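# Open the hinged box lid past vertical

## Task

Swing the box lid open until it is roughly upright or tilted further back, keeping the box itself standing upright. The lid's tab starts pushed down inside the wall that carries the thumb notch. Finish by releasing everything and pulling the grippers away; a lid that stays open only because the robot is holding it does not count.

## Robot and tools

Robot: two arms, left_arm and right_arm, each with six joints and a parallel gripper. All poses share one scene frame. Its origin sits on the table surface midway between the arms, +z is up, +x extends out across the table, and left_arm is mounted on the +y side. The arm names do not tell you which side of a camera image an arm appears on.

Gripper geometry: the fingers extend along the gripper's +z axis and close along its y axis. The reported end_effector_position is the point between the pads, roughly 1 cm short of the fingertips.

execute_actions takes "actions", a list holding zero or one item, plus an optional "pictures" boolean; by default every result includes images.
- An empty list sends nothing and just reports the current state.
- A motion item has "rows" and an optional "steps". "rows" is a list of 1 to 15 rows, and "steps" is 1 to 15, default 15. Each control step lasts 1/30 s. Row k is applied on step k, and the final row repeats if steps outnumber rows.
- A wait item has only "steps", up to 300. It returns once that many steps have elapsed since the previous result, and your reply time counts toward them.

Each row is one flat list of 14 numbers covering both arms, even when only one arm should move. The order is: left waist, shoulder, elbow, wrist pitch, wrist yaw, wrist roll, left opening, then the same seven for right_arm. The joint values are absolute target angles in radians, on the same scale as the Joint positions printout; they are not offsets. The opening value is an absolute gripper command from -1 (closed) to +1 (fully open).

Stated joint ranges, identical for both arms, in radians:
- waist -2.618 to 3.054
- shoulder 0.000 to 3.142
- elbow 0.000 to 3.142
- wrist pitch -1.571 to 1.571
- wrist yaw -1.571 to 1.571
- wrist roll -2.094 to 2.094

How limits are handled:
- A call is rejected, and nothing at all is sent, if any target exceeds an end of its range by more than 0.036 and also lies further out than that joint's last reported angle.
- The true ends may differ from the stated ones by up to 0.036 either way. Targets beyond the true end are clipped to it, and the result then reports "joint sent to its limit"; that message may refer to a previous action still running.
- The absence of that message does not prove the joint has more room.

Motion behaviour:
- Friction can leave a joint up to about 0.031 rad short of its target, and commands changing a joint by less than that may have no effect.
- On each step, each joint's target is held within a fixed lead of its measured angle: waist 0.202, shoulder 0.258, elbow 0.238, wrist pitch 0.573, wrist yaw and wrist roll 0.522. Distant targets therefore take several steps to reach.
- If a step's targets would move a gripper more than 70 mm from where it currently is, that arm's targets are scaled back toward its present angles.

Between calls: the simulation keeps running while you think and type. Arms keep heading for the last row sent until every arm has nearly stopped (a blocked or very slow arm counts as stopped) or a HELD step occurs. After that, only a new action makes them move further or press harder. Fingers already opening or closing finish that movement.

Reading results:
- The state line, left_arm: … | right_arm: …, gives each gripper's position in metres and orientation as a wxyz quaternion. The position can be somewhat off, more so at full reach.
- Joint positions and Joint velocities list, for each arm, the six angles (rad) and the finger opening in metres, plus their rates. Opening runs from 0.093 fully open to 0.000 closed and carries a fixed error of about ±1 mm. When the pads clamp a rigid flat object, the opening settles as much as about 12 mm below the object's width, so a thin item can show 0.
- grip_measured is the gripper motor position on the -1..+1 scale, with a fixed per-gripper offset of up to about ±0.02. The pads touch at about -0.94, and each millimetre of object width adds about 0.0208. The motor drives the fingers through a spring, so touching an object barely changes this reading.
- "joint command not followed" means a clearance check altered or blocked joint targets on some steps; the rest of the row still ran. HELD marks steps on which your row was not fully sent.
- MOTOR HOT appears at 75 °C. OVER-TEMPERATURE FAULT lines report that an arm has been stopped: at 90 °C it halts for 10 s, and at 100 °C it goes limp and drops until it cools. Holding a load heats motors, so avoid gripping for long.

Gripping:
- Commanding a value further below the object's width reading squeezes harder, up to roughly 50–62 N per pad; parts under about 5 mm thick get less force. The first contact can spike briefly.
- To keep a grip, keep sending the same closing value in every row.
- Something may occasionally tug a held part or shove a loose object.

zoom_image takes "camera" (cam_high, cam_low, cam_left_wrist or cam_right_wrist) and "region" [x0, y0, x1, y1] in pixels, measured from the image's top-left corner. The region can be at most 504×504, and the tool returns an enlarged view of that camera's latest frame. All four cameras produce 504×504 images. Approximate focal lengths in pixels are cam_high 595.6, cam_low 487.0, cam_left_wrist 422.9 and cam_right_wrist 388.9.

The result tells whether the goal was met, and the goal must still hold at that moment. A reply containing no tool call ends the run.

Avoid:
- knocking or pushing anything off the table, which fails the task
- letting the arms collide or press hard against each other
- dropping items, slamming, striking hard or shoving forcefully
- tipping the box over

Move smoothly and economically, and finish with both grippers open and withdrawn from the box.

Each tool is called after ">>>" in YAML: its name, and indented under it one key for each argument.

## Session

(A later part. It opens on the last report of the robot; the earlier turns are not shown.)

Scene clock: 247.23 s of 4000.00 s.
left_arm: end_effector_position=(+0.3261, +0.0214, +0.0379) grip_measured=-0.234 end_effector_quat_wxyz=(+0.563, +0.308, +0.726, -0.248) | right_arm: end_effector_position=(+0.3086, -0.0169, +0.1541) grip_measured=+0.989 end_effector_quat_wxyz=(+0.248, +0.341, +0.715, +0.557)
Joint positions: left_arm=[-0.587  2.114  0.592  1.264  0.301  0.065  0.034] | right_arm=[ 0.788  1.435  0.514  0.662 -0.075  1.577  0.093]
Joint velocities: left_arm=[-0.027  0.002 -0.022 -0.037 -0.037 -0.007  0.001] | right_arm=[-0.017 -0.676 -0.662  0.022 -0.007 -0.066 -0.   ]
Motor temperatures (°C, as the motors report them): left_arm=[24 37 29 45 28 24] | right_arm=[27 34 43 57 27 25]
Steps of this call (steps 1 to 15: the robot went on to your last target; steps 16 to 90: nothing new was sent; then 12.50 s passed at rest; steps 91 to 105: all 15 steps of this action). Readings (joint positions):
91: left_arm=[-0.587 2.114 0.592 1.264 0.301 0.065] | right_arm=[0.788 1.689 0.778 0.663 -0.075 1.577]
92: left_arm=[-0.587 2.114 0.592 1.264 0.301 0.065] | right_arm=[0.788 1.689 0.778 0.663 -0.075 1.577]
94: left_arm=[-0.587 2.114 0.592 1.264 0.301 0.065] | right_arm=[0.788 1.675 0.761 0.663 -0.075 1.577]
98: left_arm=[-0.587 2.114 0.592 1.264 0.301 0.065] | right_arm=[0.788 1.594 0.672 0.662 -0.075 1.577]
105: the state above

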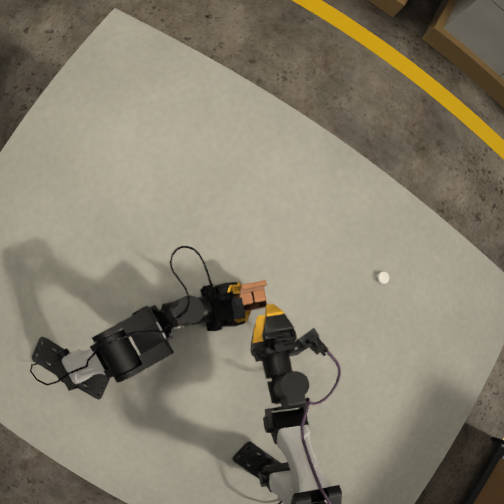

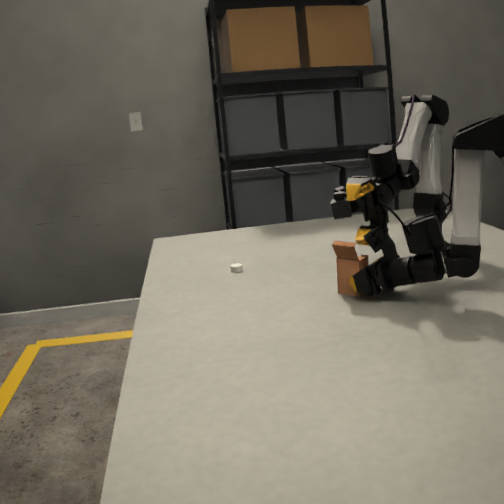

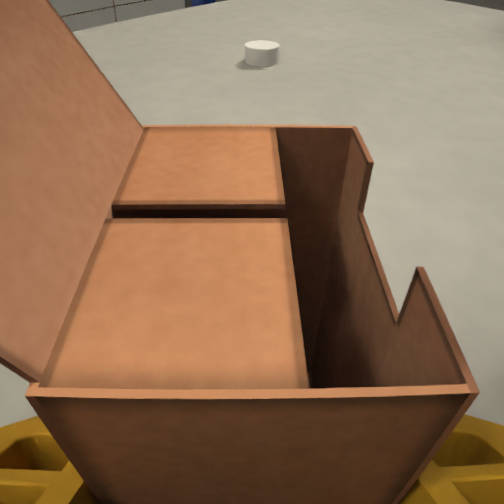

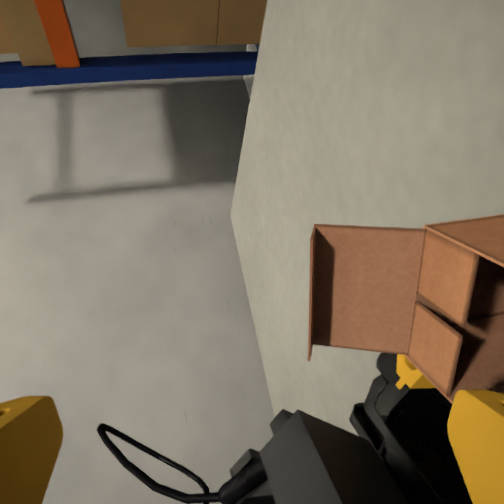

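>>> execute_actions:
  actions:
    - {"rows": [[-0.595,2.122,0.570,1.24,0.30,0.075,-0.21,0.77,1.36,0.447,0.645,-0.082,1.58,1.0],[-0.595,2.122,0.570,1.24,0.30,0.075,-0.17,0.75,1.335,0.444,0.632,-0.082,1.58,1.0],[-0.595,2.122,0.570,1.24,0.30,0.075,-0.13,0.725,1.31,0.441,0.618,-0.082,1.58,1.0],[-0.595,2.122,0.570,1.24,0.30,0.075,-0.09,0.70,1.285,0.438,0.604,-0.082,1.58,1.0],[-0.595,2.122,0.570,1.24,0.30,0.075,-0.05,0.675,1.26,0.435,0.59,-0.082,1.58,1.0],[-0.595,2.122,0.570,1.24,0.30,0.075,0.0,0.65,1.235,0.432,0.576,-0.082,1.58,1.0],[-0.595,2.122,0.570,1.24,0.30,0.075,0.08,0.625,1.21,0.429,0.562,-0.082,1.58,1.0],[-0.595,2.122,0.570,1.24,0.30,0.075,0.18,0.60,1.185,0.426,0.548,-0.082,1.58,1.0],[-0.595,2.122,0.570,1.24,0.30,0.075,0.3,0.575,1.16,0.423,0.534,-0.082,1.58,1.0],[-0.595,2.122,0.570,1.24,0.30,0.075,0.42,0.55,1.135,0.42,0.52,-0.082,1.58,1.0],[-0.595,2.122,0.570,1.24,0.30,0.075,0.54,0.525,1.11,0.417,0.506,-0.082,1.58,1.0],[-0.595,2.122,0.570,1.24,0.30,0.075,0.66,0.50,1.085,0.414,0.492,-0.082,1.58,1.0],[-0.595,2.122,0.570,1.24,0.30,0.075,0.78,0.48,1.06,0.411,0.478,-0.082,1.58,1.0],[-0.595,2.122,0.570,1.24,0.30,0.075,0.9,0.463,1.04,0.408,0.466,-0.082,1.58,1.0],[-0.595,2.122,0.570,1.24,0.30,0.075,1.0,0.45,1.025,0.405,0.457,-0.082,1.58,1.0]], "steps": 15}

Scene clock: 255.10 s of 4000.00 s.
left_arm: end_effector_position=(+0.3249, +0.0221, +0.0331) grip_measured=+0.942 end_effector_quat_wxyz=(+0.555, +0.310, +0.732, -0.247) | right_arm: end_effector_position=(+0.3251, -0.1420, +0.2226) grip_measured=+0.989 end_effector_quat_wxyz=(+0.365, +0.415, +0.617, +0.560)
Joint positions: left_arm=[-0.587  2.114  0.592  1.243  0.301  0.067  0.09 ] | right_arm=[ 0.481  1.071  0.437  0.526 -0.081  1.577  0.093]
Joint velocities: left_arm=[-0.012 -0.002  0.022 -0.051  0.022  0.007  0.095] | right_arm=[-0.515 -0.598 -0.1   -0.271  0.007 -0.037 -0.   ]
Motor temperatures (°C, as the motors report them): left_arm=[24 37 29 45 28 24] | right_arm=[27 34 42 57 27 25]
Steps of this call (steps 1 to 30: the robot went on to your last target; steps 31 to 90: nothing new was sent; then 4.37 s passed at rest; steps 91 to 105: all 15 steps of this action). Readings (joint positions):
91: left_arm=[-0.587 2.114 0.592 1.264 0.301 0.065] | right_arm=[0.787 1.395 0.471 0.660 -0.075 1.577]
92: left_arm=[-0.587 2.114 0.592 1.264 0.301 0.065] | right_arm=[0.782 1.387 0.471 0.653 -0.077 1.577]
94: left_arm=[-0.587 2.114 0.592 1.263 0.301 0.065] | right_arm=[0.752 1.352 0.465 0.637 -0.080 1.577]
98: left_arm=[-0.587 2.114 0.592 1.250 0.301 0.066] | right_arm=[0.648 1.246 0.455 0.602 -0.081 1.577]
105: the state above

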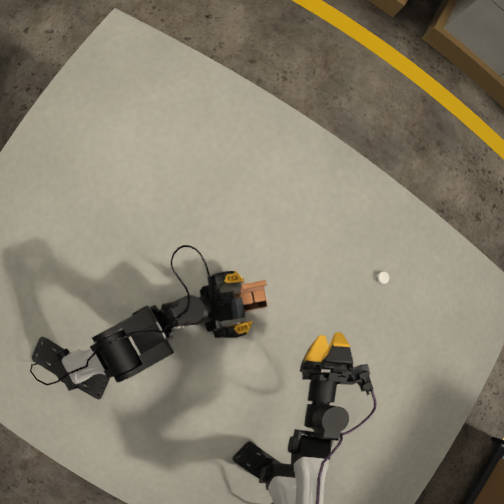

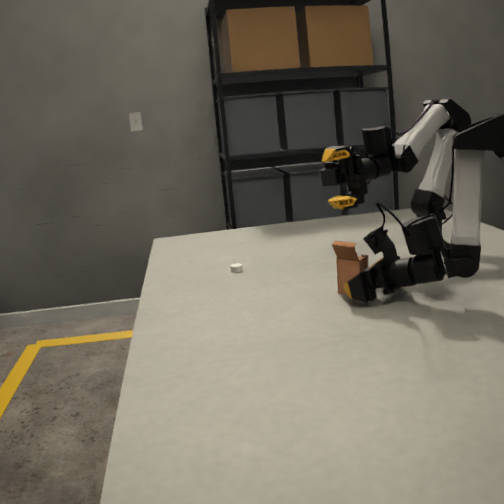

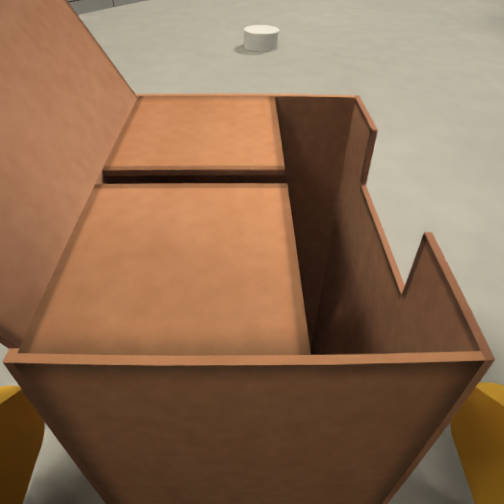

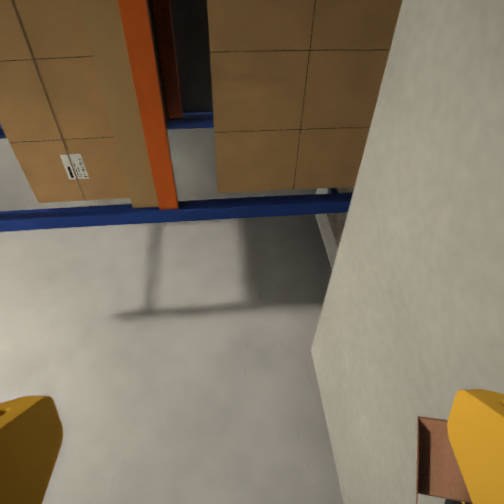

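>>> execute_actions:
  actions:
    - {"rows": [[-0.595,2.100,0.570,1.275,0.30,0.075,1.0,0.45,1.025,0.405,0.457,-0.082,1.58,1.0],[-0.595,2.098,0.566,1.293,0.30,0.075,1.0,0.45,1.025,0.405,0.457,-0.082,1.58,1.0],[-0.595,2.094,0.558,1.311,0.30,0.075,1.0,0.45,1.025,0.405,0.457,-0.082,1.58,1.0],[-0.595,2.088,0.545,1.329,0.30,0.075,1.0,0.45,1.025,0.405,0.457,-0.082,1.58,1.0],[-0.595,2.080,0.528,1.345,0.30,0.075,1.0,0.45,1.025,0.405,0.457,-0.082,1.58,1.0],[-0.595,2.071,0.509,1.360,0.30,0.075,1.0,0.45,1.025,0.405,0.457,-0.082,1.58,1.0],[-0.595,2.062,0.489,1.374,0.30,0.075,1.0,0.45,1.025,0.405,0.457,-0.082,1.58,1.0],[-0.595,2.052,0.469,1.386,0.30,0.075,1.0,0.45,1.025,0.405,0.457,-0.082,1.58,1.0],[-0.595,2.042,0.449,1.397,0.30,0.075,1.0,0.45,1.025,0.405,0.457,-0.082,1.58,1.0],[-0.595,2.032,0.428,1.407,0.30,0.075,1.0,0.45,1.025,0.405,0.457,-0.082,1.58,1.0],[-0.595,2.022,0.407,1.415,0.30,0.075,1.0,0.45,1.025,0.405,0.457,-0.082,1.58,1.0],[-0.595,2.012,0.386,1.421,0.30,0.075,1.0,0.45,1.025,0.405,0.457,-0.082,1.58,1.0],[-0.595,2.002,0.365,1.426,0.30,0.075,1.0,0.45,1.025,0.405,0.457,-0.082,1.58,1.0],[-0.595,1.993,0.345,1.429,0.30,0.075,1.0,0.45,1.025,0.405,0.457,-0.082,1.58,1.0],[-0.595,1.984,0.325,1.43,0.30,0.075,1.0,0.45,1.025,0.405,0.457,-0.082,1.58,1.0]], "steps": 15}

Scene clock: 270.70 s of 4000.00 s.
left_arm: end_effector_position=(+0.2814, +0.0462, +0.0413) grip_measured=+0.988 end_effector_quat_wxyz=(+0.561, +0.309, +0.727, -0.247) | right_arm: end_effector_position=(+0.3228, -0.1525, +0.2192) grip_measured=+0.989 end_effector_quat_wxyz=(+0.366, +0.428, +0.619, +0.548)
Joint positions: left_arm=[-0.587  2.023  0.381  1.38   0.301  0.067  0.093] | right_arm=[ 0.455  1.037  0.434  0.47  -0.081  1.577  0.093]
Joint velocities: left_arm=[-0.012 -0.305 -0.574  0.183  0.022 -0.081  0.   ] | right_arm=[-0.007  0.012  0.012  0.007  0.037  0.007  0.001]
Motor temperatures (°C, as the motors report them): left_arm=[24 37 29 46 28 24] | right_arm=[27 32 41 57 27 25]
Steps of this call (steps 1 to 30: the robot went on to your last target; steps 31 to 90: nothing new was sent; then 12.10 s passed at rest; steps 91 to 105: all 15 steps of this action). Readings (joint positions):
91: left_arm=[-0.587 2.114 0.592 1.242 0.301 0.067] | right_arm=[0.455 1.037 0.434 0.470 -0.081 1.577]
92: left_arm=[-0.587 2.114 0.592 1.245 0.301 0.067] | right_arm=[0.455 1.037 0.434 0.470 -0.081 1.577]
94: left_arm=[-0.587 2.114 0.586 1.263 0.301 0.067] | right_arm=[0.455 1.037 0.434 0.470 -0.081 1.577]
98: left_arm=[-0.587 2.094 0.525 1.310 0.301 0.067] | right_arm=[0.455 1.037 0.434 0.470 -0.081 1.577]
105: the state above

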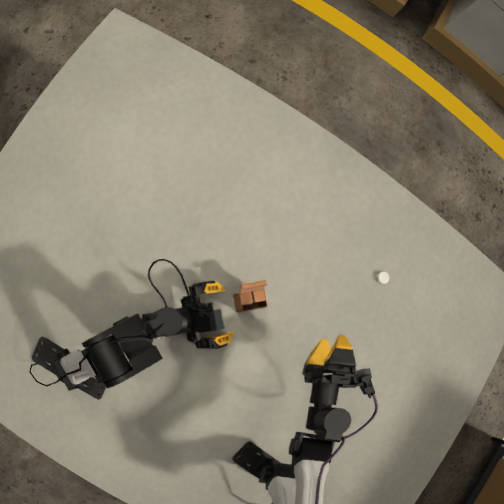

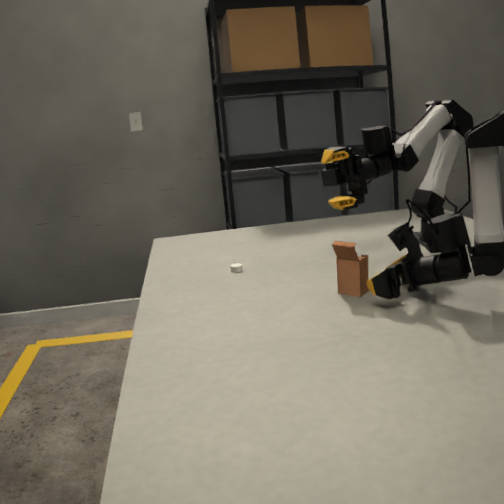

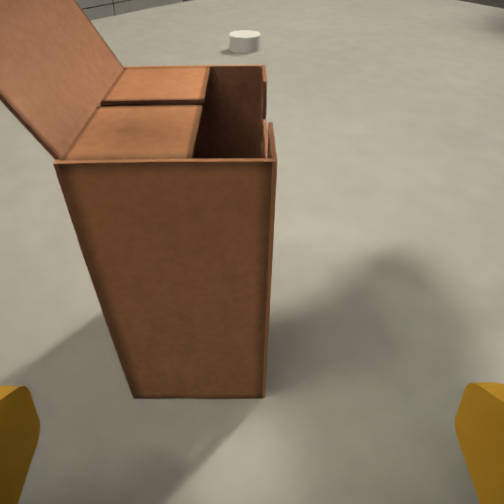

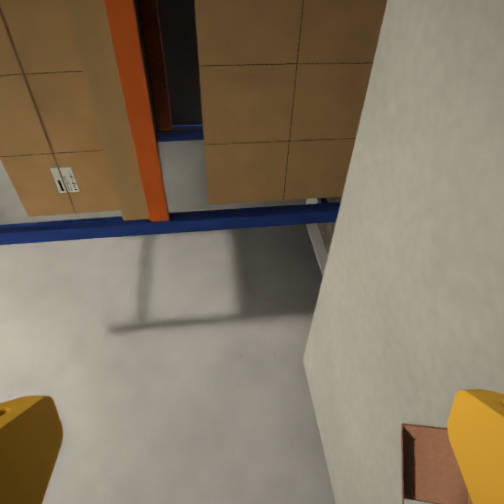

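>>> execute_actions:
  actions:
    - {"rows": [[-0.595,1.965,0.316,1.385,0.30,0.075,1.0,0.45,1.025,0.405,0.457,-0.082,1.58,1.0],[-0.595,1.940,0.305,1.37,0.30,0.075,1.0,0.45,1.025,0.405,0.457,-0.082,1.58,1.0],[-0.595,1.908,0.291,1.352,0.30,0.075,1.0,0.45,1.025,0.405,0.457,-0.082,1.58,1.0],[-0.595,1.870,0.274,1.331,0.30,0.075,1.0,0.45,1.025,0.405,0.457,-0.082,1.58,1.0],[-0.595,1.830,0.256,1.309,0.30,0.075,1.0,0.45,1.025,0.405,0.457,-0.082,1.58,1.0],[-0.595,1.790,0.238,1.287,0.30,0.075,1.0,0.45,1.025,0.405,0.457,-0.082,1.58,1.0],[-0.595,1.750,0.220,1.265,0.30,0.075,1.0,0.45,1.025,0.405,0.457,-0.082,1.58,1.0],[-0.595,1.710,0.202,1.243,0.30,0.075,1.0,0.45,1.025,0.405,0.457,-0.082,1.58,1.0],[-0.595,1.670,0.184,1.221,0.30,0.075,1.0,0.45,1.025,0.405,0.457,-0.082,1.58,1.0],[-0.595,1.630,0.166,1.199,0.30,0.075,1.0,0.45,1.025,0.405,0.457,-0.082,1.58,1.0],[-0.595,1.590,0.148,1.177,0.30,0.075,1.0,0.45,1.025,0.405,0.457,-0.082,1.58,1.0],[-0.595,1.552,0.131,1.156,0.30,0.075,1.0,0.45,1.025,0.405,0.457,-0.082,1.58,1.0],[-0.595,1.520,0.117,1.138,0.30,0.075,1.0,0.45,1.025,0.405,0.457,-0.082,1.58,1.0],[-0.595,1.495,0.106,1.125,0.30,0.075,1.0,0.45,1.025,0.405,0.457,-0.082,1.58,1.0],[-0.595,1.480,0.100,1.117,0.30,0.075,1.0,0.45,1.025,0.405,0.457,-0.082,1.58,1.0]], "steps": 15}

Scene clock: 283.80 s of 4000.00 s.
left_arm: end_effector_position=(+0.2270, +0.0763, +0.1000) grip_measured=+0.988 end_effector_quat_wxyz=(+0.586, +0.307, +0.707, -0.250) | right_arm: end_effector_position=(+0.3228, -0.1525, +0.2192) grip_measured=+0.989 end_effector_quat_wxyz=(+0.366, +0.428, +0.619, +0.548)
Joint positions: left_arm=[-0.587  1.533  0.138  1.195  0.301  0.067  0.093] | right_arm=[ 0.455  1.037  0.434  0.47  -0.081  1.577  0.093]
Joint velocities: left_arm=[ 0.002 -0.74  -0.349 -0.462  0.051  0.007 -0.001] | right_arm=[-0.002  0.002 -0.002 -0.051 -0.007  0.037  0.   ]
Motor temperatures (°C, as the motors report them): left_arm=[24 38 28 48 28 24] | right_arm=[27 32 41 57 27 25]
Steps of this call (steps 1 to 30: the robot went on to your last target; steps 31 to 90: nothing new was sent; then 9.60 s passed at rest; steps 91 to 105: all 15 steps of this action). Readings (joint positions):
91: left_arm=[-0.587 2.006 0.345 1.401 0.301 0.067] | right_arm=[0.455 1.037 0.434 0.470 -0.081 1.577]
92: left_arm=[-0.587 1.997 0.343 1.392 0.301 0.067] | right_arm=[0.455 1.037 0.434 0.470 -0.081 1.577]
94: left_arm=[-0.587 1.954 0.322 1.368 0.301 0.067] | right_arm=[0.455 1.037 0.434 0.470 -0.081 1.577]
98: left_arm=[-0.587 1.800 0.254 1.310 0.301 0.067] | right_arm=[0.455 1.037 0.434 0.470 -0.081 1.577]
105: the state above

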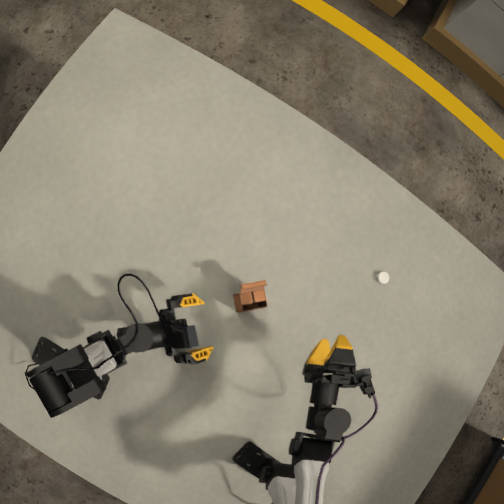

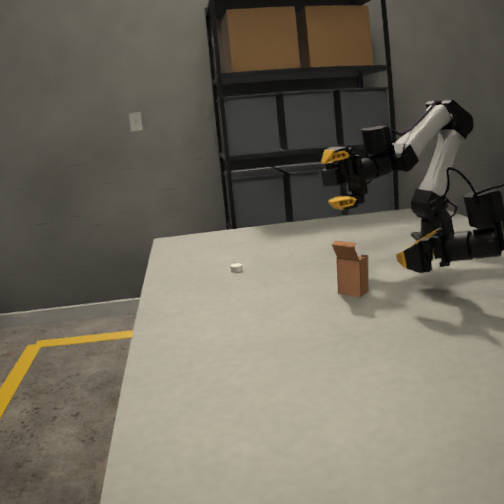

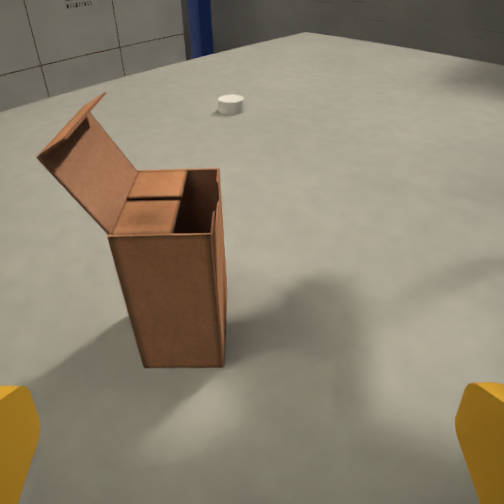

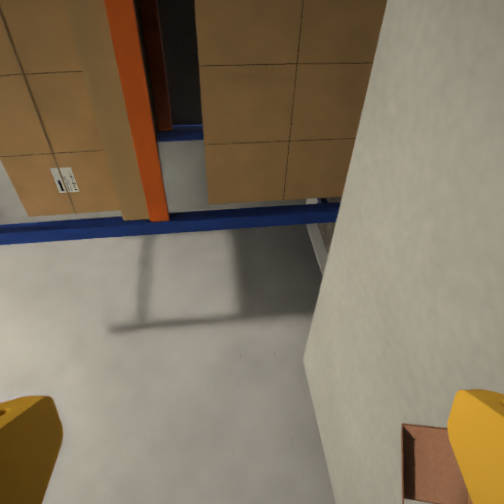

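The lid is well past vertical, the box is upright, and both arms are clear.

>>> finished_scene:
  scene: 2

The scene is finished: the task was done.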